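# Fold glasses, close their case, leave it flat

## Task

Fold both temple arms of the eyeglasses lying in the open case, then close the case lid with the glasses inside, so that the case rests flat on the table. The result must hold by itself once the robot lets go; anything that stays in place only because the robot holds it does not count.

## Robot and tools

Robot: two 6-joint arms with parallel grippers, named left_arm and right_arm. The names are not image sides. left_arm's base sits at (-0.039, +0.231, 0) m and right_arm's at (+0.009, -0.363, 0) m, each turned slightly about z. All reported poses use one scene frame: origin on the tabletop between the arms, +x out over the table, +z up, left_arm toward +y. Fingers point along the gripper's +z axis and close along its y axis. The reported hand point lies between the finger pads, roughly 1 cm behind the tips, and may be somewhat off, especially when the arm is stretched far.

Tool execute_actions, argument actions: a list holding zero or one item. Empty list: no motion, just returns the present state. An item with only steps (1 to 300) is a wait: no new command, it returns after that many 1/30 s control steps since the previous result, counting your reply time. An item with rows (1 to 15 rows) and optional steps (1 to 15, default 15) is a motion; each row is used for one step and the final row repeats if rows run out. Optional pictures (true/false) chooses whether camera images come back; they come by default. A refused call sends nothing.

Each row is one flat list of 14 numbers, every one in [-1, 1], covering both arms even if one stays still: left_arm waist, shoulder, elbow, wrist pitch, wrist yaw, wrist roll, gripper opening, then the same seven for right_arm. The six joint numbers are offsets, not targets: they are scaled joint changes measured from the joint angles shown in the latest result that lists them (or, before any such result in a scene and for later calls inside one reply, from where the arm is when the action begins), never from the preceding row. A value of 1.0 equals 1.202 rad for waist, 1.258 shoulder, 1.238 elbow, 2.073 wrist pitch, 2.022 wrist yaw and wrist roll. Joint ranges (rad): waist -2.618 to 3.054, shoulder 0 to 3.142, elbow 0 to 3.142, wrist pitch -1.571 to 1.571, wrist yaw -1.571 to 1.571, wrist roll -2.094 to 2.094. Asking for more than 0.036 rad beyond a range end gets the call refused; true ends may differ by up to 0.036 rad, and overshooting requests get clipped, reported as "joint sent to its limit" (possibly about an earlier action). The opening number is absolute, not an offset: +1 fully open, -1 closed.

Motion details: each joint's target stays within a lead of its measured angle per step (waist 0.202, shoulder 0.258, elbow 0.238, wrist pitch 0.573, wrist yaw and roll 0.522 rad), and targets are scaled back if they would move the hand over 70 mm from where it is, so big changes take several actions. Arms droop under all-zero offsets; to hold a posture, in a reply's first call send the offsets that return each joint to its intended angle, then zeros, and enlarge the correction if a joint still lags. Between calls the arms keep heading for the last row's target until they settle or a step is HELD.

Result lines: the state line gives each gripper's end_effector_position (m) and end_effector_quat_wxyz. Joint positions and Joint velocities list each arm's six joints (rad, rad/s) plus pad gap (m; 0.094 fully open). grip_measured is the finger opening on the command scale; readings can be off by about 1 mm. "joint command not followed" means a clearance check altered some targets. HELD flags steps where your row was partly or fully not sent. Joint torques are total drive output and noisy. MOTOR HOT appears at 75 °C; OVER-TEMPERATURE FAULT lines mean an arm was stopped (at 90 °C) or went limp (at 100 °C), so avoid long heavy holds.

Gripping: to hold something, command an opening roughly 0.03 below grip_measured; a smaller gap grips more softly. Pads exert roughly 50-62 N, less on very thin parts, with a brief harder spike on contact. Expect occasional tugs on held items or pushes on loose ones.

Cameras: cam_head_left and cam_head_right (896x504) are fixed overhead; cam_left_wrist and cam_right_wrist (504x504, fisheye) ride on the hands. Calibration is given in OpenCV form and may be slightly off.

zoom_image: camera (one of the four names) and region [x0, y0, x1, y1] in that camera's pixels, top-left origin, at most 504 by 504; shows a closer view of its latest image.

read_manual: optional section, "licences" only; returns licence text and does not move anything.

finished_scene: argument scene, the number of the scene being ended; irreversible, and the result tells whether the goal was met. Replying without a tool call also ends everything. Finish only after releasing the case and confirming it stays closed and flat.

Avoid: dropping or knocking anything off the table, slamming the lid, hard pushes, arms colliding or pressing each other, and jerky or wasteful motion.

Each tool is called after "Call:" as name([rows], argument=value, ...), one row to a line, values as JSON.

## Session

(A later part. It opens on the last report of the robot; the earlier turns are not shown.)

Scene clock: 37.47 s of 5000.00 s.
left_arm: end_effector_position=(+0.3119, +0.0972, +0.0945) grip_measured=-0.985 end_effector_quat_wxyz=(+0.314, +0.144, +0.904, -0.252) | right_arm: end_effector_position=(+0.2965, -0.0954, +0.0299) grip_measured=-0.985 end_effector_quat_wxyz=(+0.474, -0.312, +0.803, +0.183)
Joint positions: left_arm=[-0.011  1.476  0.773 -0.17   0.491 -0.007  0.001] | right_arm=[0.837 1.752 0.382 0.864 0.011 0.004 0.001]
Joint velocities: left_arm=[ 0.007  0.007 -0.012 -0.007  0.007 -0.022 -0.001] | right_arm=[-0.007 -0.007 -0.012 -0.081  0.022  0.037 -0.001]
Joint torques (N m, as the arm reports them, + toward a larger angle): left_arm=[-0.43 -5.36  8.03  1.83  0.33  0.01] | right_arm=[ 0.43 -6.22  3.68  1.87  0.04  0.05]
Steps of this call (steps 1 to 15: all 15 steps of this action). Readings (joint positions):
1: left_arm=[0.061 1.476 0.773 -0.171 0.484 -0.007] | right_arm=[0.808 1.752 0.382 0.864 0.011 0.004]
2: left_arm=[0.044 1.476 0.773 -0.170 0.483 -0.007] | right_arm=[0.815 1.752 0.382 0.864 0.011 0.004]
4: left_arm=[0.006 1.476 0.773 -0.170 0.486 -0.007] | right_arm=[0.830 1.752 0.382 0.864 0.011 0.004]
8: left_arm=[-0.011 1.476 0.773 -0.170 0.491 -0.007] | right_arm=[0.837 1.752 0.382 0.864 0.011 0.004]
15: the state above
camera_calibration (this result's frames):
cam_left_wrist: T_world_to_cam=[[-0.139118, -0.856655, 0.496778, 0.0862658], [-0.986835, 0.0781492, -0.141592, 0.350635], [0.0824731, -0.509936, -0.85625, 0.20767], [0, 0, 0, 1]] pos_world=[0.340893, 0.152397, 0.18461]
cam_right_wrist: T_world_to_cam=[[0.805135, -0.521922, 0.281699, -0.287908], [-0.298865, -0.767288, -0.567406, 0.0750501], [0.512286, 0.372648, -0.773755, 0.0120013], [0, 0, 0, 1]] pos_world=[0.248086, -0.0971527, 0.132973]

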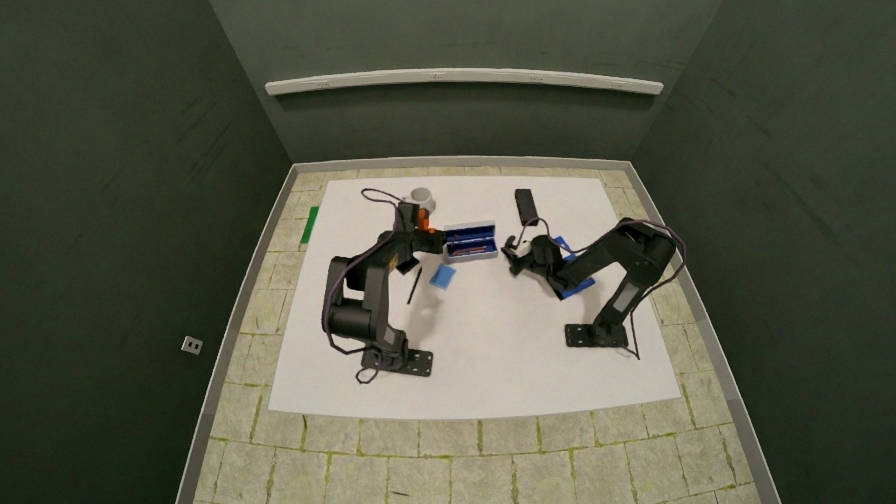

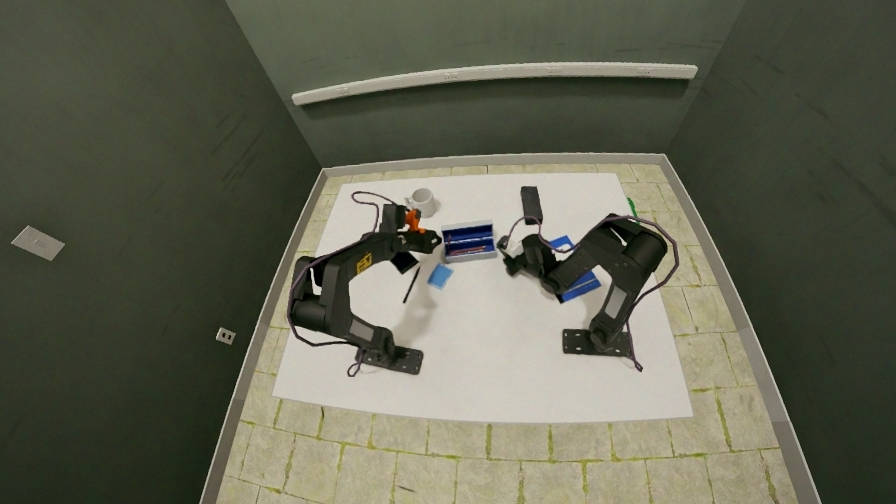

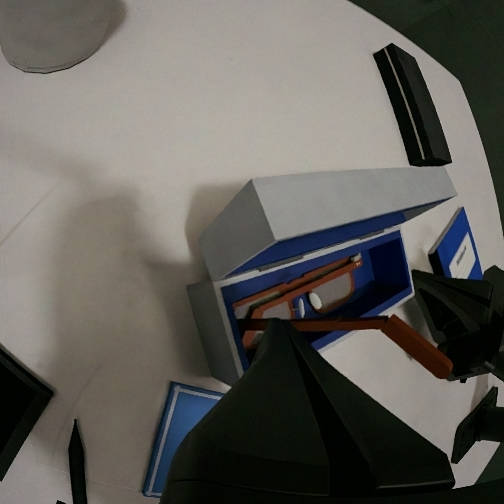

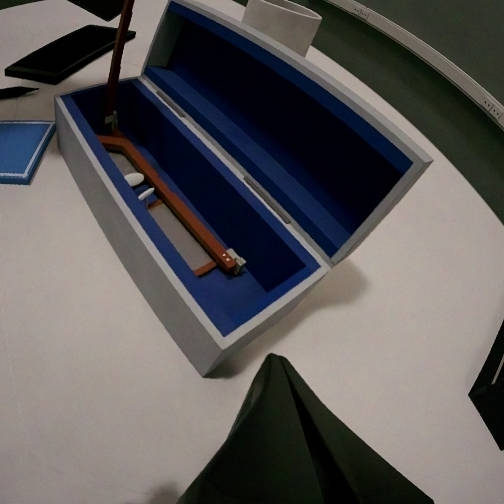

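Call:
execute_actions([
  {"rows":[[-0.01,0.015,0.03,0.01,0.01,0,-1,0.03,0,0.01,0,0,0,-1],[-0.02,0.03,0.04,0.015,0.01,0,-1,0.03,0,0.01,0,0,0,-1],[-0.035,0.04,0.05,0.02,0.01,0,-1,0.03,0,0.01,0,0,0,-1],[-0.05,0.05,0.06,0.025,0.01,0,-1,0.03,0,0.01,0,0,0,-1],[-0.065,0.065,0.07,0.03,0.01,0,-1,0.03,0,0.01,0,0,0,-1],[-0.08,0.08,0.08,0.035,0.01,0,-1,0.03,0,0.01,0,0,0,-1],[-0.09,0.09,0.085,0.04,0.01,0,-1,0.03,0,0.01,0,0,0,-1],[-0.1,0.1,0.09,0.04,0.01,0,-1,0.03,0,0.01,0,0,0,-1],[-0.11,0.11,0.095,0.045,0.01,0,-1,0.03,0,0.01,0,0,0,-1],[-0.12,0.12,0.1,0.045,0.01,0,-1,0.03,0,0.01,0,0,0,-1],[-0.13,0.13,0.105,0.05,0.01,0,-1,0.03,0,0.01,0,0,0,-1]]},
])

Scene clock: 43.73 s of 5000.00 s.
left_arm: end_effector_position=(+0.3252, +0.0342, +0.0873) grip_measured=-0.985 end_effector_quat_wxyz=(+0.306, +0.215, +0.885, -0.279) | right_arm: end_effector_position=(+0.2896, -0.0882, +0.0299) grip_measured=-0.985 end_effector_quat_wxyz=(+0.472, -0.322, +0.799, +0.188)
Joint positions: left_arm=[-0.16   1.633  0.874 -0.087  0.499 -0.007  0.001] | right_arm=[0.862 1.752 0.382 0.864 0.013 0.004 0.001]
Joint velocities: left_arm=[ 0.012  0.032  0.007 -0.007  0.007 -0.007 -0.   ] | right_arm=[-0.002  0.017 -0.002 -0.022  0.007  0.007 -0.002]
Joint torques (N m, as the arm reports them, + toward a larger angle): left_arm=[-0.6  -6.53  9.2   1.98  0.37  0.01] | right_arm=[ 0.66 -6.13  3.5   1.8   0.05  0.03]
Steps of this call (steps 1 to 15: the robot went on to your last target; steps 16 to 90: nothing new was sent; then 2.77 s passed at rest; steps 91 to 105: all 15 steps of this action). Readings (joint positions):
91: left_arm=[-0.011 1.477 0.773 -0.169 0.492 -0.007] | right_arm=[0.840 1.752 0.382 0.864 0.013 0.004]
92: left_arm=[-0.012 1.481 0.776 -0.168 0.493 -0.007] | right_arm=[0.845 1.752 0.382 0.864 0.013 0.004]
94: left_arm=[-0.027 1.505 0.796 -0.162 0.493 -0.007] | right_arm=[0.858 1.752 0.382 0.864 0.013 0.004]
98: left_arm=[-0.094 1.569 0.846 -0.125 0.494 -0.007] | right_arm=[0.862 1.752 0.382 0.864 0.013 0.004]
105: the state above
camera_calibration (this result's frames):
cam_left_wrist: T_world_to_cam=[[-0.280943, -0.818363, 0.501351, 0.0821279], [-0.959427, 0.226491, -0.167933, 0.35596], [0.0238787, -0.528189, -0.848791, 0.18734], [0, 0, 0, 1]] pos_world=[0.360117, 0.0855398, 0.177615]
cam_right_wrist: T_world_to_cam=[[0.81779, -0.501571, 0.282215, -0.28048], [-0.279419, -0.774726, -0.567208, 0.0722425], [0.503134, 0.385001, -0.773712, 0.0165754], [0, 0, 0, 1]] pos_world=[0.24122, -0.0910943, 0.132957]

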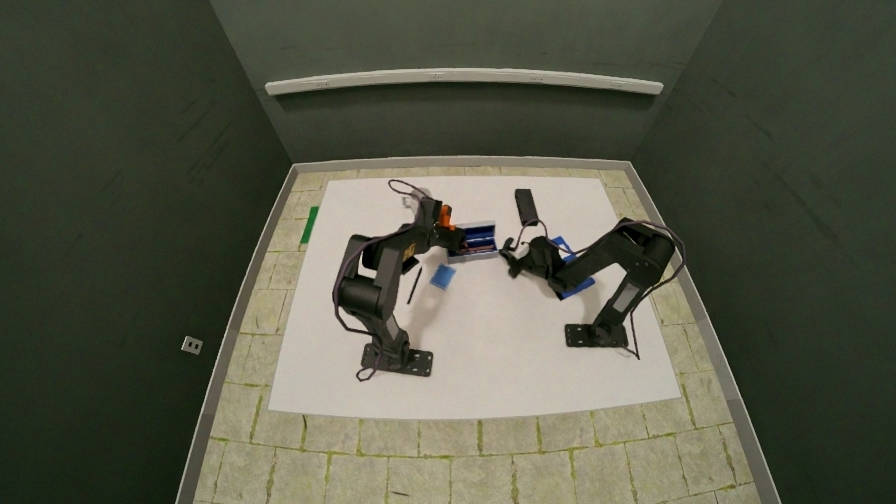

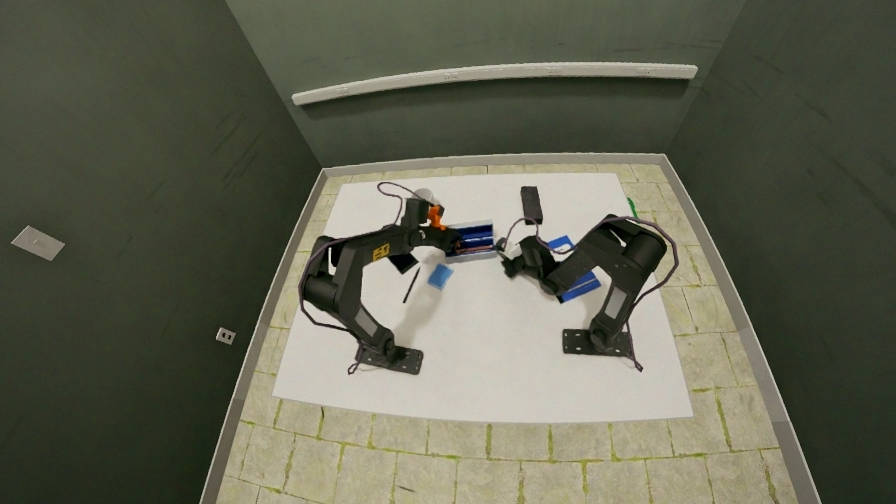

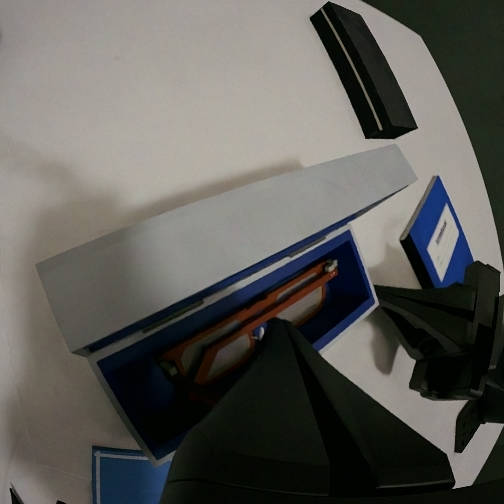

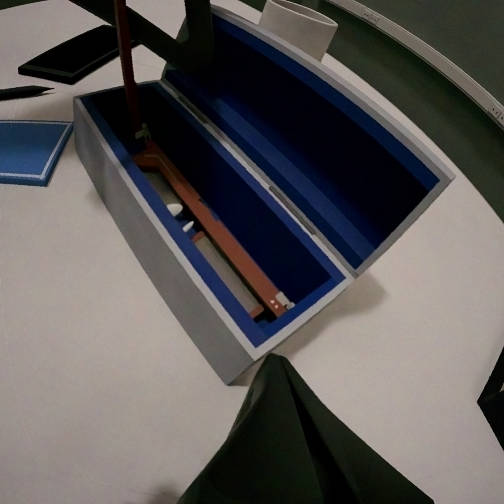

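Call:
execute_actions([
  {"rows":[[0.07,-0.05,-0.03,0,0.01,0,-1,0,0,0.01,0,0,0,-1],[0.07,-0.05,-0.03,0,0.01,0,-1,0,0,0.01,0,0,0,-1],[0.07,-0.05,-0.03,0,0.01,0,-1,0,0,0.01,0,0,0,-1],[0.07,-0.07,-0.06,0,0.01,-0.25,-1,0,0,0.01,0,0,0,-1]]},
])

Scene clock: 47.50 s of 5000.00 s.
left_arm: end_effector_position=(+0.3273, +0.0660, +0.0972) grip_measured=-0.985 end_effector_quat_wxyz=(+0.257, -0.028, +0.904, -0.340) | right_arm: end_effector_position=(+0.2896, -0.0882, +0.0299) grip_measured=-0.985 end_effector_quat_wxyz=(+0.472, -0.322, +0.799, +0.188)
Joint positions: left_arm=[-0.078  1.558  0.819 -0.076  0.509 -0.477  0.001] | right_arm=[0.862 1.752 0.382 0.864 0.013 0.004 0.001]
Joint velocities: left_arm=[-0.012 -0.007 -0.007 -0.022 -0.051 -0.256 -0.001] | right_arm=[ 0.017 -0.007 -0.017 -0.007  0.022  0.007  0.   ]
Joint torques (N m, as the arm reports them, + toward a larger angle): left_arm=[ 0.1  -7.34  5.27  1.72  0.38  0.  ] | right_arm=[-0.18 -6.04  3.67  1.84  0.04 -0.02]
Steps of this call (steps 1 to 15: the robot went on to your last target; steps 16 to 90: nothing new was sent; then 0.27 s passed at rest; steps 91 to 105: all 15 steps of this action). Readings (joint positions):
91: left_arm=[-0.153 1.628 0.871 -0.079 0.504 -0.007] | right_arm=[0.862 1.752 0.382 0.864 0.013 0.004]
92: left_arm=[-0.137 1.617 0.864 -0.079 0.508 -0.007] | right_arm=[0.862 1.752 0.382 0.864 0.013 0.004]
94: left_arm=[-0.100 1.593 0.849 -0.076 0.508 -0.087] | right_arm=[0.862 1.752 0.382 0.864 0.013 0.004]
98: left_arm=[-0.078 1.558 0.823 -0.076 0.508 -0.339] | right_arm=[0.862 1.752 0.382 0.864 0.013 0.004]
105: the state above
camera_calibration (this result's frames):
cam_left_wrist: T_world_to_cam=[[0.172808, -0.700551, 0.692362, -0.0710167], [-0.983624, -0.159285, 0.0843359, 0.361277], [0.0512015, -0.695598, -0.716604, 0.201704], [0, 0, 0, 1]] pos_world=[0.357305, 0.1481, 0.163242]
cam_right_wrist: T_world_to_cam=[[0.81779, -0.501571, 0.282215, -0.28048], [-0.279419, -0.774726, -0.567208, 0.0722425], [0.503134, 0.385001, -0.773712, 0.0165754], [0, 0, 0, 1]] pos_world=[0.24122, -0.0910943, 0.132957]

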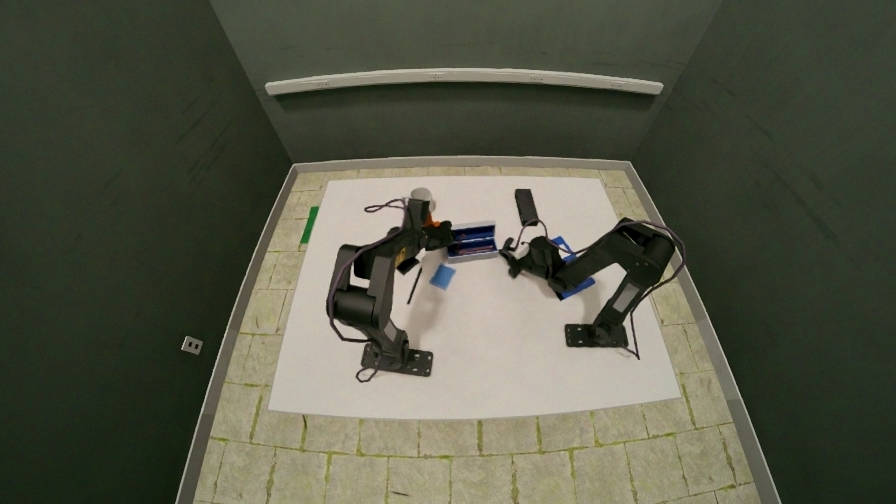

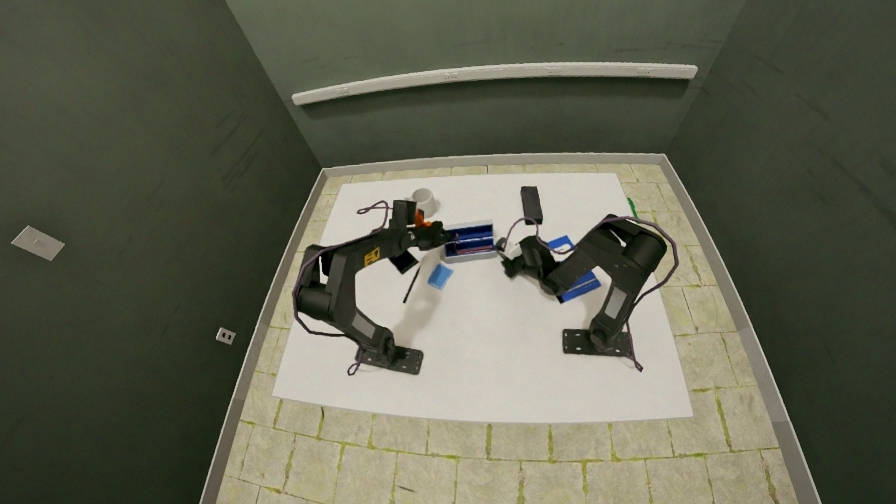

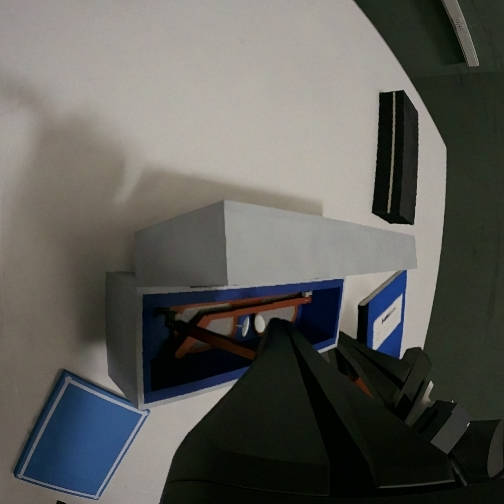

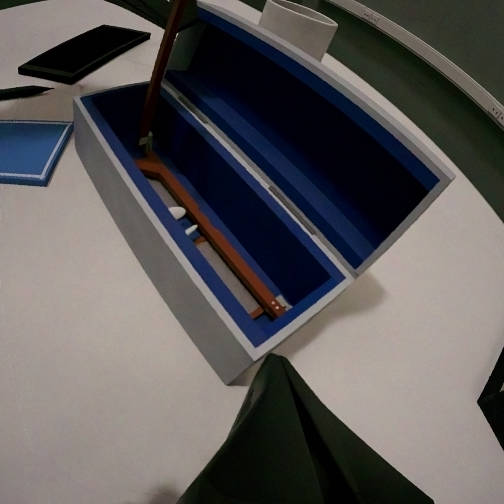

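Call:
execute_actions([
  {"rows":[[-0.015,0,0,0,0.01,-0.01,-1,0,0,0.01,0,0,0,-1],[-0.03,0,0,0,0.01,-0.01,-1,0,0,0.01,0,0,0,-1],[-0.045,0,0.01,0,0.01,-0.01,-1,0,0,0.01,0,0,0,-1],[-0.055,0.01,0.02,0,0.01,-0.01,-1,0,0,0.01,0,0,0,-1],[-0.065,0.02,0.03,0,0.01,-0.01,-1,0,0,0.01,0,0,0,-1],[-0.075,0.035,0.04,0,0.01,-0.01,-1,0,0,0.01,0,0,0,-1],[-0.085,0.05,0.045,0,0.01,-0.01,-1,0,0,0.01,0,0,0,-1],[-0.095,0.06,0.05,0,0.01,-0.01,-1,0,0,0.01,0,0,0,-1],[-0.105,0.075,0.06,0,0.01,-0.01,-1,0,0,0.01,0,0,0,-1],[-0.115,0.09,0.068,0,0.01,-0.01,-1,0,0,0.01,0,0,0,-1]]},
])

Scene clock: 54.37 s of 5000.00 s.
left_arm: end_effector_position=(+0.3136, +0.0137, +0.0765) grip_measured=-0.985 end_effector_quat_wxyz=(+0.203, +0.012, +0.912, -0.356) | right_arm: end_effector_position=(+0.2896, -0.0882, +0.0299) grip_measured=-0.985 end_effector_quat_wxyz=(+0.472, -0.322, +0.799, +0.188)
Joint positions: left_arm=[-0.209  1.669  0.874 -0.075  0.519 -0.507  0.001] | right_arm=[0.862 1.752 0.382 0.864 0.013 0.004 0.001]
Joint velocities: left_arm=[ 0.012  0.002 -0.002  0.022  0.022  0.051 -0.001] | right_arm=[-0.002  0.007  0.002 -0.007  0.022  0.037 -0.001]
Joint torques (N m, as the arm reports them, + toward a larger angle): left_arm=[-0.72 -6.8   9.12  1.73  0.37  0.1 ] | right_arm=[-0.07 -6.    3.82  1.86  0.05  0.02]
Steps of this call (steps 1 to 30: the robot went on to your last target; steps 31 to 90: nothing new was sent; then 3.37 s passed at rest; steps 91 to 105: all 15 steps of this action). Readings (joint positions):
91: left_arm=[-0.078 1.558 0.819 -0.076 0.510 -0.512] | right_arm=[0.862 1.752 0.382 0.864 0.013 0.004]
92: left_arm=[-0.080 1.558 0.819 -0.076 0.511 -0.511] | right_arm=[0.862 1.752 0.382 0.864 0.013 0.004]
94: left_arm=[-0.099 1.558 0.819 -0.076 0.511 -0.510] | right_arm=[0.862 1.752 0.382 0.864 0.013 0.004]
98: left_arm=[-0.159 1.593 0.843 -0.075 0.515 -0.508] | right_arm=[0.862 1.752 0.382 0.864 0.013 0.004]
105: the state above
camera_calibration (this result's frames):
cam_left_wrist: T_world_to_cam=[[0.139444, -0.715173, 0.684896, -0.0797789], [-0.986653, -0.0416091, 0.157432, 0.335004], [-0.0840936, -0.697708, -0.71143, 0.193243], [0, 0, 0, 1]] pos_world=[0.357907, 0.0917103, 0.139379]
cam_right_wrist: T_world_to_cam=[[0.81779, -0.501571, 0.282215, -0.28048], [-0.279419, -0.774726, -0.567208, 0.0722425], [0.503134, 0.385001, -0.773712, 0.0165754], [0, 0, 0, 1]] pos_world=[0.24122, -0.0910943, 0.132957]

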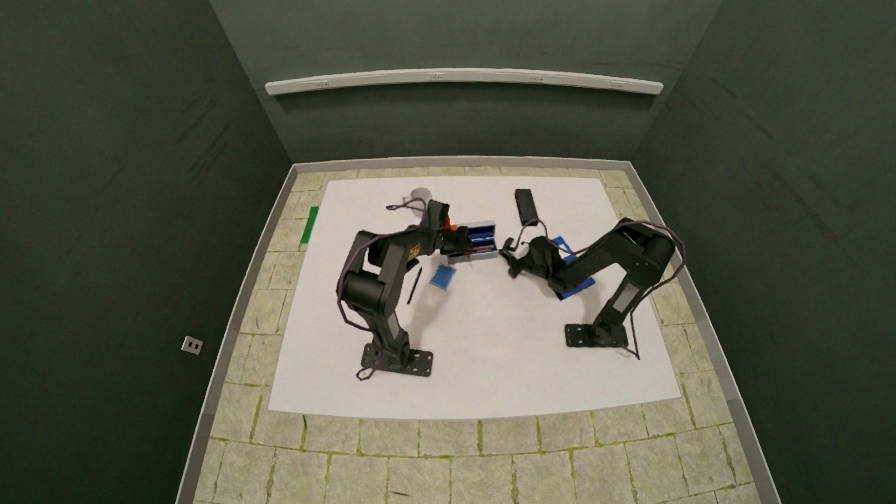

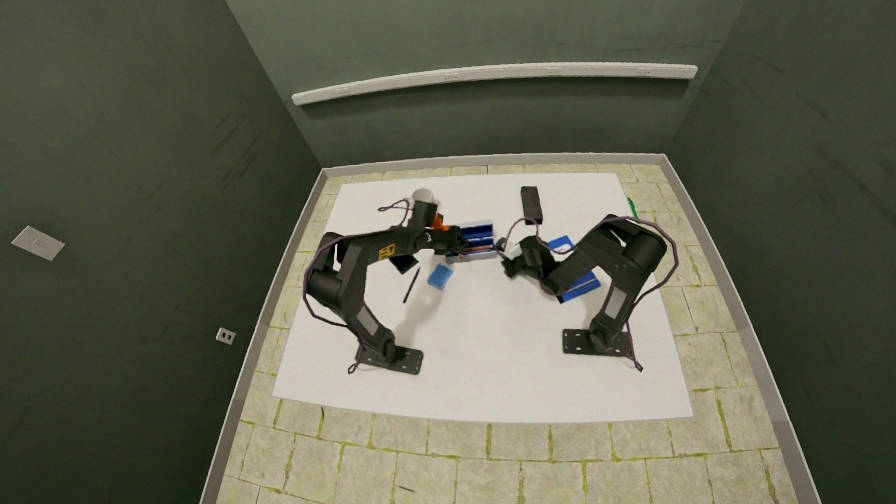

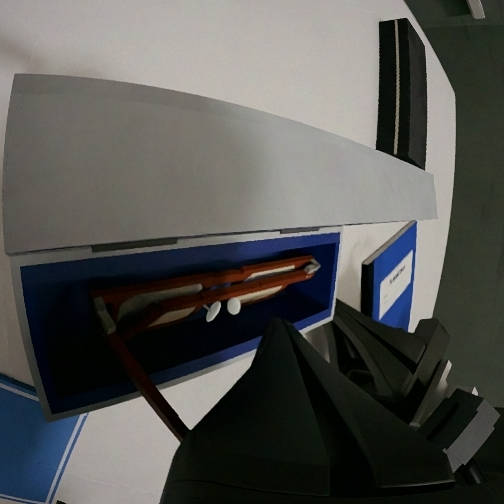

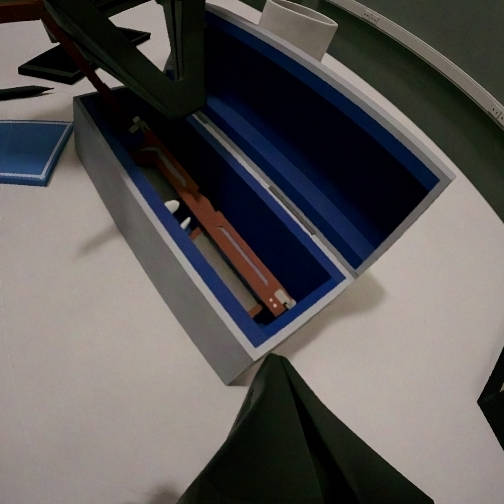

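Call:
execute_actions([
  {"rows":[[0,-0.35,0,0,0,0,-1,0,0,0.01,0,0,0,-1]]},
], pictures=false)

Call:
execute_actions([
  {"rows":[[-0.03,0,-0.6,0.48,-0.255,0.25,-1,0,0,0.01,0,0,0,-1]]},
], pictures=false)

Call:
execute_actions([
  {"steps":20},
])

Scene clock: 58.67 s of 5000.00 s.
left_arm: end_effector_position=(+0.2976, +0.0197, +0.2540) grip_measured=-0.985 end_effector_quat_wxyz=(+0.402, +0.074, +0.813, -0.415) | right_arm: end_effector_position=(+0.2896, -0.0882, +0.0299) grip_measured=-0.985 end_effector_quat_wxyz=(+0.472, -0.322, +0.799, +0.188)
Joint positions: left_arm=[-0.209  1.22   0.876 -0.049  0.517 -0.509  0.001] | right_arm=[0.862 1.752 0.382 0.864 0.013 0.004 0.001]
Joint velocities: left_arm=[ 0.002  0.081  0.012 -0.139  0.037 -0.022 -0.001] | right_arm=[ 0.007  0.012 -0.007 -0.051 -0.051  0.007 -0.   ]
Joint torques (N m, as the arm reports them, + toward a larger angle): left_arm=[ 0.02 -3.48  7.73  2.03  0.17  0.01] | right_arm=[-0.19 -6.03  3.81  1.82  0.06 -0.01]
Steps of this call (steps 1 to 15: the robot went on to your last target; steps 16 to 90: nothing new was sent; then 0.80 s passed at rest; steps 91 to 105: all 15 steps of this action). Readings (joint positions):
91: left_arm=[-0.209 1.648 0.872 -0.079 0.516 -0.508] | right_arm=[0.862 1.752 0.382 0.864 0.013 0.004]
92: left_arm=[-0.209 1.606 0.863 -0.095 0.513 -0.508] | right_arm=[0.862 1.752 0.382 0.864 0.013 0.004]
94: left_arm=[-0.209 1.490 0.860 -0.104 0.513 -0.509] | right_arm=[0.862 1.752 0.382 0.864 0.013 0.004]
98: left_arm=[-0.209 1.254 0.864 -0.074 0.514 -0.509] | right_arm=[0.862 1.752 0.382 0.864 0.013 0.004]
105: the state above

Scene clock: 59.17 s of 5000.00 s.
left_arm: end_effector_position=(+0.2720, +0.1089, +0.1127) grip_measured=-0.985 end_effector_quat_wxyz=(+0.598, +0.139, +0.778, -0.131) | right_arm: end_effector_position=(+0.2896, -0.0882, +0.0299) grip_measured=-0.985 end_effector_quat_wxyz=(+0.472, -0.322, +0.799, +0.188)
Joint positions: left_arm=[-0.231  1.225  0.119  0.853  0.029 -0.03   0.001] | right_arm=[0.862 1.752 0.382 0.864 0.013 0.004 0.001]
Joint velocities: left_arm=[-0.002  0.002 -0.022  0.637 -0.154  0.095 -0.   ] | right_arm=[-0.002 -0.012  0.007 -0.037 -0.007 -0.022 -0.   ]
Joint torques (N m, as the arm reports them, + toward a larger angle): left_arm=[-1.22 -2.43  7.17  2.25 -0.08  0.05] | right_arm=[-0.08 -6.12  3.74  1.84  0.06 -0.03]
Steps of this call (steps 1 to 15: all 15 steps of this action). Readings (joint positions):
1: left_arm=[-0.217 1.218 0.833 0.047 0.445 -0.432] | right_arm=[0.862 1.752 0.382 0.864 0.013 0.004]
2: left_arm=[-0.225 1.214 0.765 0.185 0.357 -0.346] | right_arm=[0.862 1.752 0.382 0.864 0.013 0.004]
4: left_arm=[-0.231 1.214 0.611 0.422 0.230 -0.225] | right_arm=[0.862 1.752 0.382 0.864 0.013 0.004]
8: left_arm=[-0.231 1.214 0.286 0.740 0.097 -0.099] | right_arm=[0.862 1.752 0.382 0.864 0.013 0.004]
15: the state above

Scene clock: 59.83 s of 5000.00 s.
left_arm: end_effector_position=(+0.2772, +0.1102, +0.1329) grip_measured=-0.985 end_effector_quat_wxyz=(+0.633, +0.137, +0.752, -0.124) | right_arm: end_effector_position=(+0.2896, -0.0882, +0.0299) grip_measured=-0.985 end_effector_quat_wxyz=(+0.472, -0.322, +0.799, +0.188)
Joint positions: left_arm=[-0.231  1.225  0.119  0.936  0.012 -0.011  0.001] | right_arm=[0.862 1.752 0.382 0.864 0.013 0.004 0.001]
Joint velocities: left_arm=[-0.002 -0.007  0.002 -0.022 -0.007  0.007  0.   ] | right_arm=[-0.002  0.007 -0.027  0.037  0.022  0.037 -0.   ]
Joint torques (N m, as the arm reports them, + toward a larger angle): left_arm=[-1.2  -2.46  7.16  2.46 -0.08  0.07] | right_arm=[ 0.07 -6.1   3.56  1.81  0.06  0.03]
Steps of this call (steps 1 to 20: the robot went on to your last target). Readings (joint positions):
1: left_arm=[-0.231 1.225 0.119 0.873 0.025 -0.026] | right_arm=[0.862 1.752 0.382 0.864 0.013 0.004]
2: left_arm=[-0.231 1.225 0.119 0.888 0.023 -0.023] | right_arm=[0.862 1.752 0.382 0.864 0.013 0.004]
4: left_arm=[-0.231 1.225 0.119 0.908 0.019 -0.019] | right_arm=[0.862 1.752 0.382 0.864 0.013 0.004]
8: left_arm=[-0.231 1.225 0.119 0.927 0.014 -0.014] | right_arm=[0.862 1.752 0.382 0.864 0.013 0.004]
20: the state above
camera_calibration (this result's frames):
cam_left_wrist: T_world_to_cam=[[-0.238575, -0.924469, 0.297387, 0.135043], [-0.644442, -0.0783721, -0.760626, 0.325448], [0.726482, -0.373116, -0.577069, 0.0193329], [0, 0, 0, 1]] pos_world=[0.227905, 0.157563, 0.21854]
cam_right_wrist: T_world_to_cam=[[0.81779, -0.501571, 0.282215, -0.28048], [-0.279419, -0.774726, -0.567208, 0.0722425], [0.503134, 0.385001, -0.773712, 0.0165754], [0, 0, 0, 1]] pos_world=[0.24122, -0.0910943, 0.132957]

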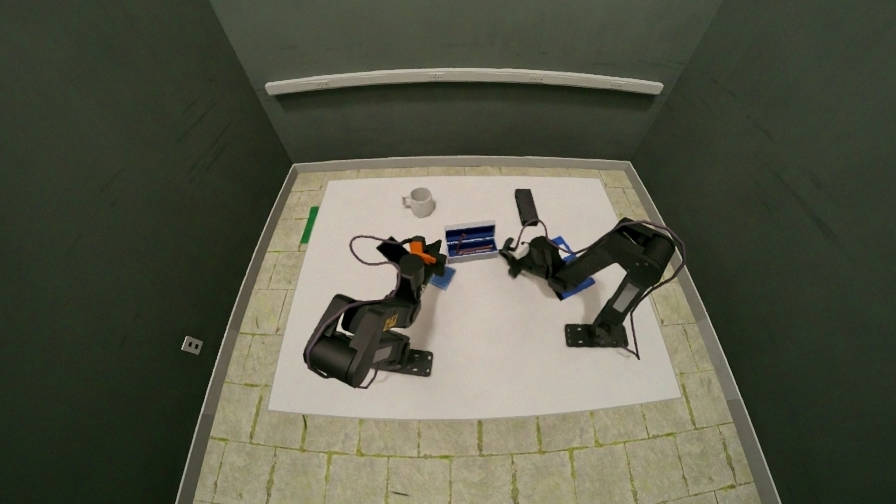

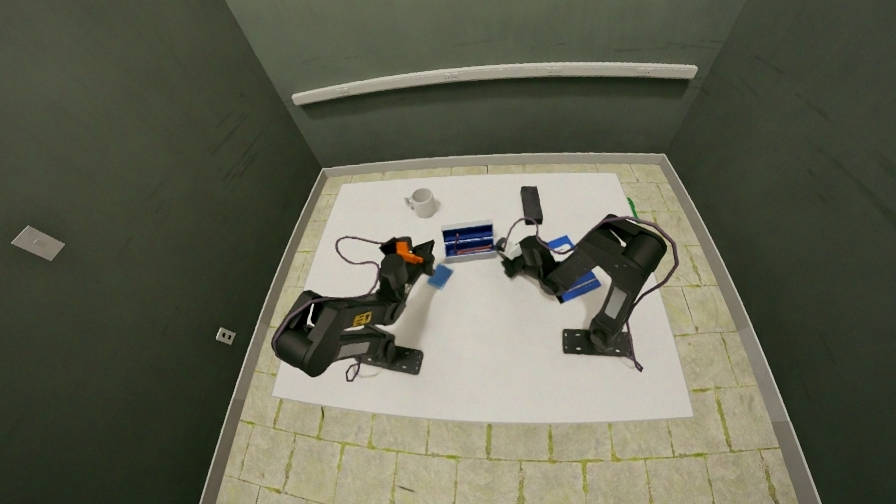

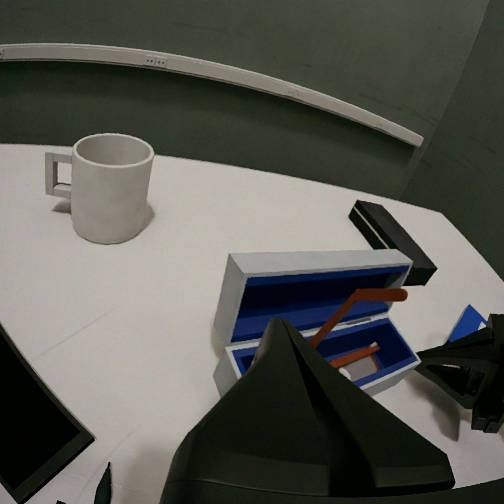

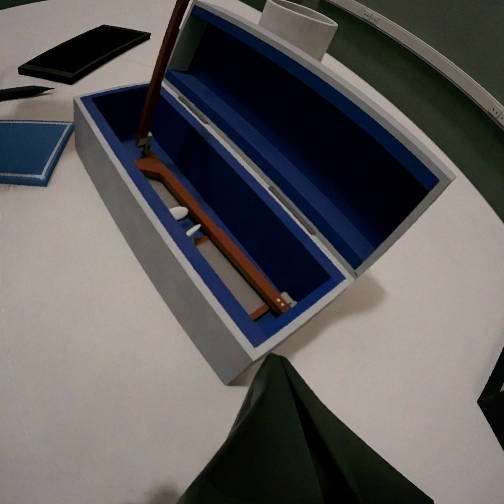

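Call:
execute_actions(actions=[])

Scene clock: 68.70 s of 5000.00 s.
left_arm: end_effector_position=(+0.2772, +0.1102, +0.1330) grip_measured=-0.985 end_effector_quat_wxyz=(+0.633, +0.137, +0.752, -0.124) | right_arm: end_effector_position=(+0.2896, -0.0882, +0.0299) grip_measured=-0.985 end_effector_quat_wxyz=(+0.472, -0.322, +0.799, +0.188)
Joint positions: left_arm=[-0.231  1.225  0.119  0.937  0.012 -0.011  0.001] | right_arm=[0.862 1.752 0.382 0.864 0.013 0.004 0.001]
Joint velocities: left_arm=[-0.002  0.002 -0.007 -0.007  0.007 -0.007 -0.   ] | right_arm=[-0.002 -0.022 -0.012 -0.007  0.007 -0.037 -0.001]
Joint torques (N m, as the arm reports them, + toward a larger angle): left_arm=[-1.18 -2.46  7.16  2.45 -0.09  0.06] | right_arm=[-0.14 -6.16  3.69  1.8   0.09  0.02]
Steps of this call (steps 1 to 15: the robot went on to your last target; steps 16 to 90: nothing new was sent; then 5.87 s passed at rest). Readings (joint positions):
1: left_arm=[-0.231 1.225 0.119 0.936 0.012 -0.011] | right_arm=[0.862 1.752 0.382 0.864 0.013 0.004]
2: left_arm=[-0.231 1.225 0.119 0.936 0.012 -0.011] | right_arm=[0.862 1.752 0.382 0.864 0.013 0.004]
4: left_arm=[-0.231 1.225 0.119 0.937 0.012 -0.011] | right_arm=[0.862 1.752 0.382 0.864 0.013 0.004]
8: left_arm=[-0.231 1.225 0.119 0.937 0.012 -0.011] | right_arm=[0.862 1.752 0.382 0.864 0.013 0.004]
90: the state above
All arms were judged still, so your last target was given up. Only a new action makes them travel on or press farther. Fingers that are still opening or closing keep moving.
camera_calibration (this result's frames):
cam_left_wrist: T_world_to_cam=[[-0.238782, -0.924517, 0.297071, 0.135118], [-0.644071, -0.0781673, -0.760961, 0.325447], [0.726743, -0.373038, -0.57679, 0.0192558], [0, 0, 0, 1]] pos_world=[0.227881, 0.157542, 0.21862]
cam_right_wrist: T_world_to_cam=[[0.81779, -0.501571, 0.282215, -0.28048], [-0.279419, -0.774726, -0.567208, 0.0722425], [0.503134, 0.385001, -0.773712, 0.0165754], [0, 0, 0, 1]] pos_world=[0.24122, -0.0910943, 0.132957]

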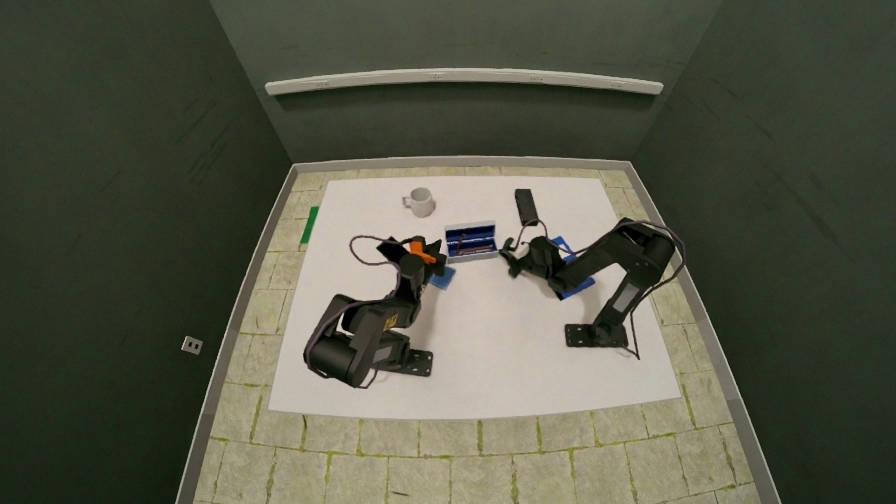

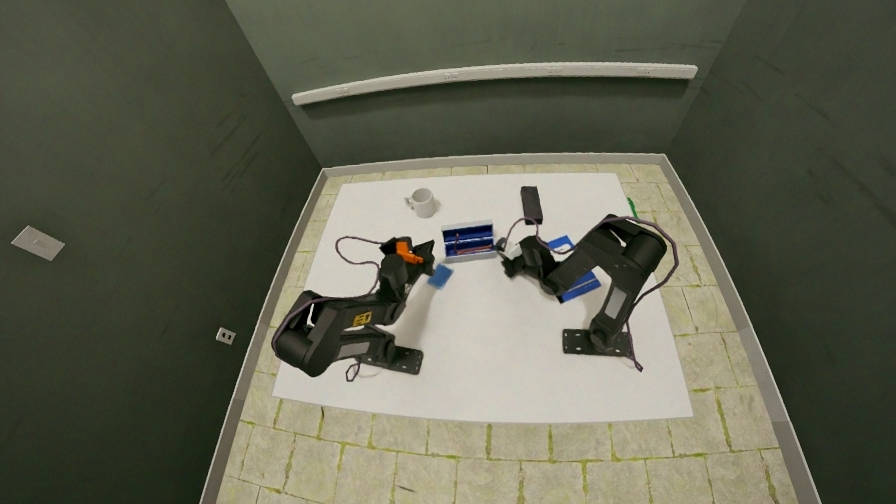

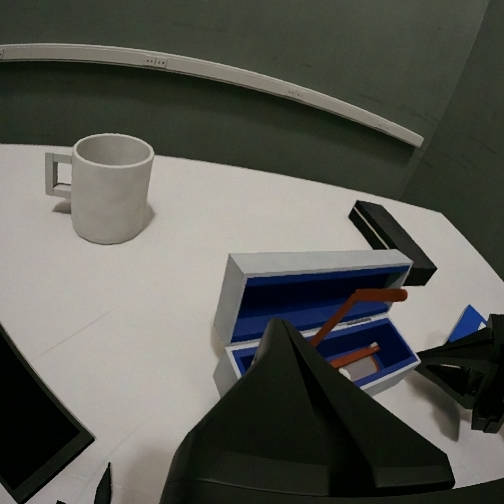

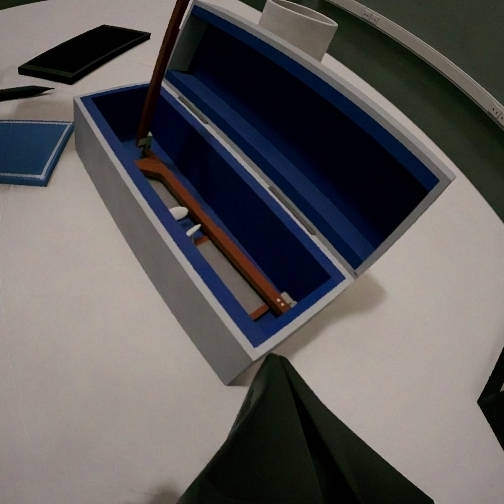

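Call:
execute_actions([
  {"rows":[[-0.05,0,0.01,0,-0.1,0,-1,0,0,0,0,0,0,-1],[-0.1,0,0.01,0,-0.2,0,-1,0,0,0,0,0,0,-1],[-0.1,0,0.01,0,-0.2,0,-1,0,0,0,0,0,0,-1],[-0.16,0,0.01,0,-0.2,0,-1,0,0,0,0,0,0,-1],[-0.16,0.1,0.05,0.02,-0.2,0,-1,0,0,0,0,0,0,-1],[-0.16,0.2,0.1,0.03,-0.2,0,-1,0,0,0,0,0,0,-1],[-0.16,0.37,0.19,0.06,-0.2,0,-1,0,0,0,0,0,0,-1]]},
], pictures=false)

Call:
execute_actions([
  {"steps":15},
])

Scene clock: 76.67 s of 5000.00 s.
left_arm: end_effector_position=(+0.3280, +0.0844, +0.0821) grip_measured=-0.985 end_effector_quat_wxyz=(+0.596, +0.107, +0.795, -0.019) | right_arm: end_effector_position=(+0.2896, -0.0882, +0.0299) grip_measured=-0.985 end_effector_quat_wxyz=(+0.472, -0.322, +0.799, +0.188)
Joint positions: left_arm=[-0.412  1.692  0.345  1.034 -0.362 -0.011  0.001] | right_arm=[0.862 1.752 0.382 0.864 0.013 0.004 0.001]
Joint velocities: left_arm=[ 0.017  0.002 -0.002  0.095 -0.095 -0.037  0.   ] | right_arm=[ 0.002  0.007  0.002 -0.007  0.022 -0.051  0.   ]
Joint torques (N m, as the arm reports them, + toward a larger angle): left_arm=[-0.98 -5.55  5.45  2.35 -0.2   0.  ] | right_arm=[-0.06 -5.89  2.81  1.84  0.01  0.  ]
Steps of this call (steps 1 to 90: nothing new was sent; then 4.47 s passed at rest; steps 91 to 105: all 15 steps of this action). Readings (joint positions):
91: left_arm=[-0.242 1.225 0.119 0.937 -0.020 -0.011] | right_arm=[0.862 1.752 0.382 0.864 0.013 0.004]
92: left_arm=[-0.270 1.225 0.119 0.937 -0.087 -0.011] | right_arm=[0.862 1.752 0.382 0.864 0.013 0.004]
94: left_arm=[-0.335 1.225 0.119 0.937 -0.199 -0.011] | right_arm=[0.862 1.752 0.382 0.864 0.013 0.004]
98: left_arm=[-0.410 1.479 0.250 0.994 -0.306 -0.011] | right_arm=[0.862 1.752 0.382 0.864 0.013 0.004]
105: the state above

Scene clock: 77.17 s of 5000.00 s.
left_arm: end_effector_position=(+0.3297, +0.0869, +0.0865) grip_measured=-0.985 end_effector_quat_wxyz=(+0.604, +0.099, +0.791, -0.014) | right_arm: end_effector_position=(+0.2896, -0.0882, +0.0299) grip_measured=-0.985 end_effector_quat_wxyz=(+0.472, -0.322, +0.799, +0.188)
Joint positions: left_arm=[-0.412  1.692  0.345  1.052 -0.38  -0.011  0.001] | right_arm=[0.862 1.752 0.382 0.864 0.013 0.004 0.001]
Joint velocities: left_arm=[-0.007  0.007  0.007 -0.051  0.007  0.022 -0.001] | right_arm=[-0.002 -0.012 -0.002  0.051  0.007 -0.037 -0.001]
Joint torques (N m, as the arm reports them, + toward a larger angle): left_arm=[-1.02 -5.56  5.49  2.37 -0.22  0.  ] | right_arm=[ 0.   -6.07  2.77  1.83 -0.02 -0.01]
Steps of this call (steps 1 to 15: the robot went on to your last target). Readings (joint positions):
1: left_arm=[-0.412 1.692 0.345 1.038 -0.366 -0.011] | right_arm=[0.862 1.752 0.382 0.864 0.013 0.004]
2: left_arm=[-0.412 1.692 0.345 1.041 -0.369 -0.011] | right_arm=[0.862 1.752 0.382 0.864 0.013 0.004]
4: left_arm=[-0.412 1.692 0.345 1.046 -0.373 -0.011] | right_arm=[0.862 1.752 0.382 0.864 0.013 0.004]
8: left_arm=[-0.412 1.692 0.345 1.050 -0.377 -0.011] | right_arm=[0.862 1.752 0.382 0.864 0.013 0.004]
15: the state above
camera_calibration (this result's frames):
cam_left_wrist: T_world_to_cam=[[-0.0289921, -0.98363, 0.177854, 0.0861941], [-0.678856, -0.111226, -0.725798, 0.33333], [0.733698, -0.14178, -0.664519, -0.0691917], [0, 0, 0, 1]] pos_world=[0.279548, 0.112048, 0.180621]
cam_right_wrist: T_world_to_cam=[[0.81779, -0.501571, 0.282215, -0.28048], [-0.279419, -0.774726, -0.567208, 0.0722425], [0.503134, 0.385001, -0.773712, 0.0165754], [0, 0, 0, 1]] pos_world=[0.24122, -0.0910943, 0.132957]

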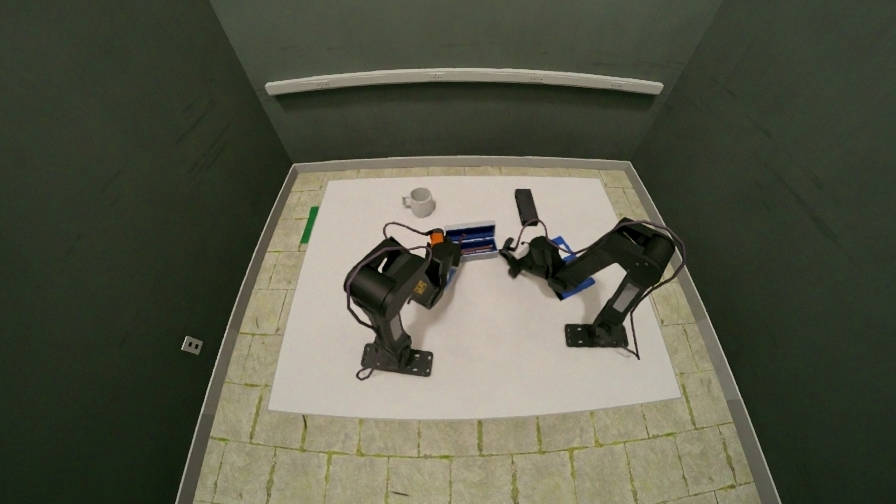

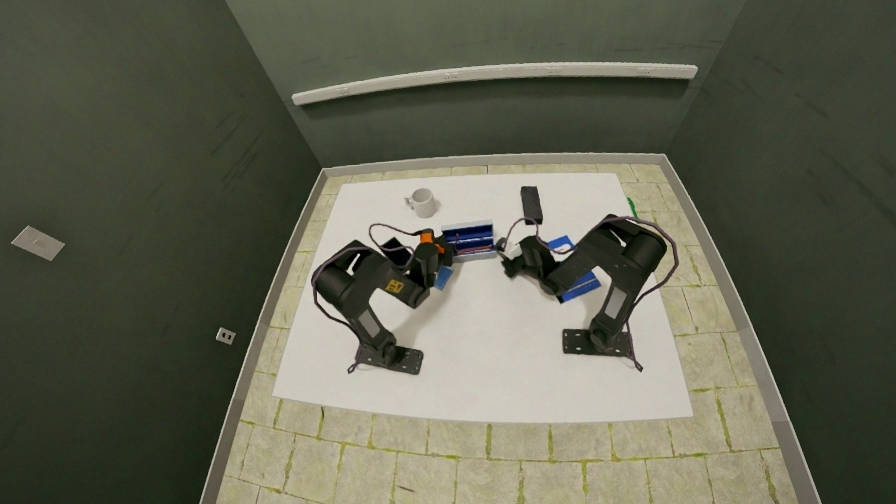

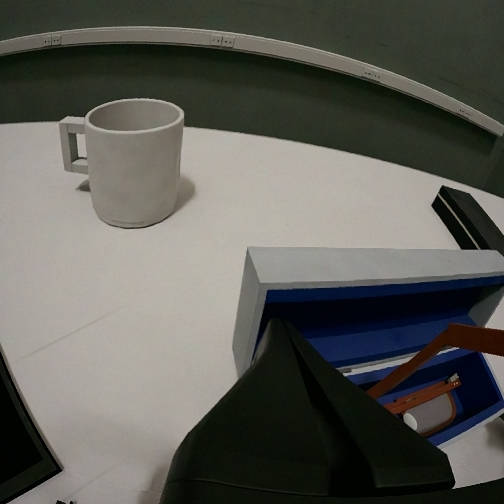

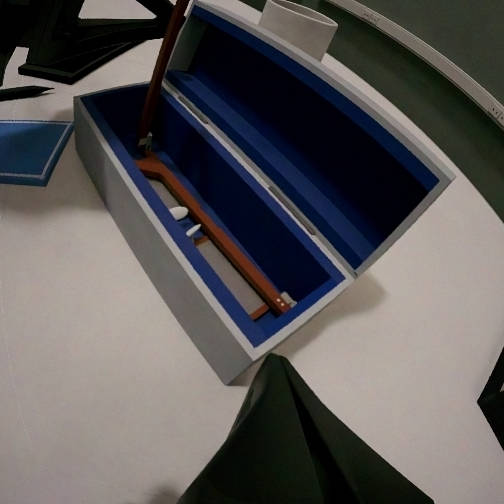

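Call:
execute_actions([
  {"rows":[[-0.02,0.015,0.025,0,-0.015,0,-1,0,0,0,0,0,0,-1],[-0.03,0.025,0.035,0,-0.02,0,-1,0,0,0,0,0,0,-1],[-0.04,0.035,0.045,0,-0.03,0,-1,0,0,0,0,0,0,-1],[-0.05,0.045,0.055,0,-0.04,0,-1,0,0,0,0,0,0,-1],[-0.065,0.055,0.065,0,-0.05,0,-1,0,0,0,0,0,0,-1],[-0.08,0.07,0.08,0,-0.06,0,-1,0,0,0,0,0,0,-1],[-0.09,0.08,0.09,0,-0.065,0,-1,0,0,0,0,0,0,-1],[-0.1,0.09,0.1,0,-0.07,0,-1,0,0,0,0,0,0,-1],[-0.115,0.1,0.11,0,-0.08,0,-1,0,0,0,0,0,0,-1],[-0.13,0.115,0.125,0,-0.08,0,-1,0,0,0,0,0,0,-1],[-0.14,0.12,0.13,0,-0.08,0,-1,0,0,0,0,0,0,-1],[-0.15,0.13,0.14,0,-0.08,0,-1,0,0,0,0,0,0,-1]]},
])

Scene clock: 83.57 s of 5000.00 s.
left_arm: end_effector_position=(+0.3362, +0.0265, +0.0810) grip_measured=-0.985 end_effector_quat_wxyz=(+0.610, +0.122, +0.782, -0.009) | right_arm: end_effector_position=(+0.2897, -0.0882, +0.0299) grip_measured=-0.985 end_effector_quat_wxyz=(+0.472, -0.322, +0.799, +0.188)
Joint positions: left_arm=[-0.579  1.843  0.493  1.052 -0.52  -0.011  0.001] | right_arm=[0.862 1.752 0.382 0.864 0.013 0.004 0.001]
Joint velocities: left_arm=[-0.076  0.037  0.037 -0.007 -0.095 -0.007 -0.   ] | right_arm=[-0.002 -0.027  0.002  0.051 -0.022  0.007 -0.001]
Joint torques (N m, as the arm reports them, + toward a larger angle): left_arm=[-0.69 -5.94  6.75  2.21 -0.15  0.01] | right_arm=[-0.15 -6.21  2.86  1.83  0.06 -0.04]
Steps of this call (steps 1 to 15: the robot went on to your last target; steps 16 to 90: nothing new was sent; then 2.90 s passed at rest; steps 91 to 105: all 15 steps of this action). Readings (joint positions):
91: left_arm=[-0.414 1.692 0.345 1.052 -0.384 -0.011] | right_arm=[0.862 1.752 0.382 0.864 0.013 0.004]
92: left_arm=[-0.418 1.695 0.347 1.052 -0.390 -0.011] | right_arm=[0.862 1.752 0.382 0.864 0.013 0.004]
94: left_arm=[-0.437 1.714 0.365 1.052 -0.409 -0.011] | right_arm=[0.862 1.752 0.382 0.864 0.013 0.004]
98: left_arm=[-0.497 1.771 0.422 1.052 -0.460 -0.011] | right_arm=[0.862 1.752 0.382 0.864 0.013 0.004]
105: the state above
camera_calibration (this result's frames):
cam_left_wrist: T_world_to_cam=[[-0.0648322, -0.987658, 0.142578, 0.0430088], [-0.665653, -0.0636425, -0.743542, 0.322765], [0.74344, -0.143113, -0.653312, -0.0903521], [0, 0, 0, 1]] pos_world=[0.284809, 0.050089, 0.174829]
cam_right_wrist: T_world_to_cam=[[0.817586, -0.501807, 0.282387, -0.28051], [-0.279604, -0.774707, -0.567142, 0.0722712], [0.503363, 0.384731, -0.773697, 0.0164804], [0, 0, 0, 1]] pos_world=[0.241253, -0.0911136, 0.132951]

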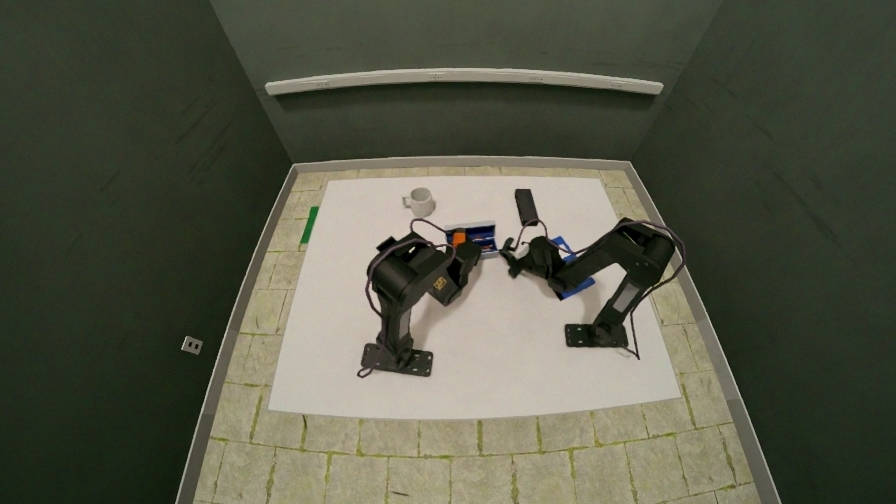

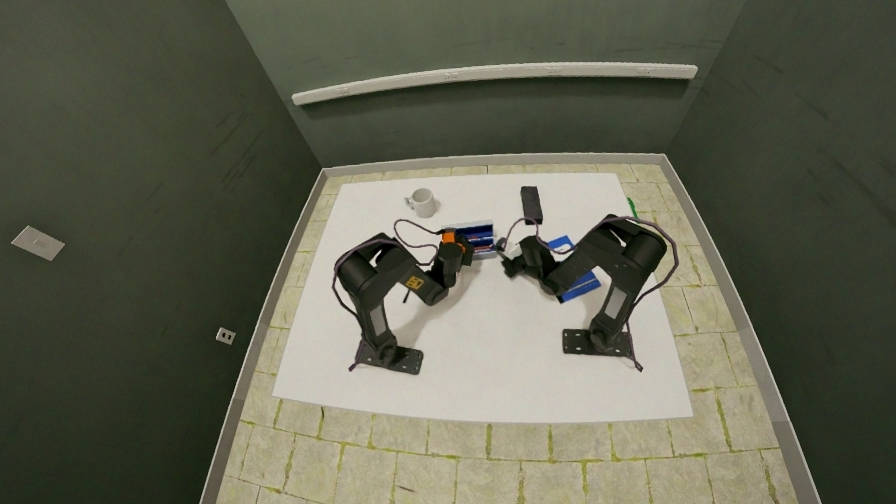

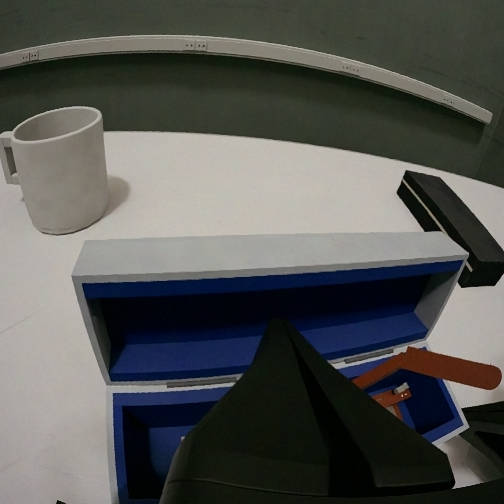

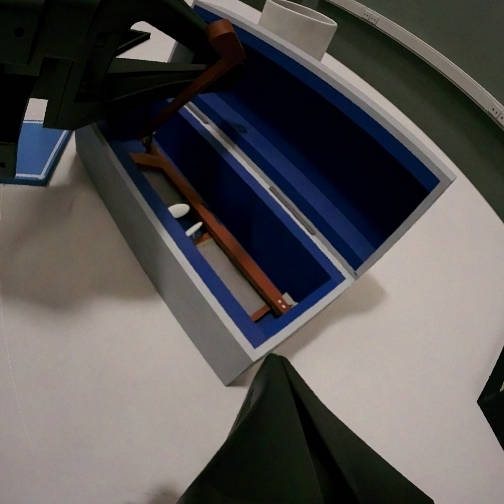

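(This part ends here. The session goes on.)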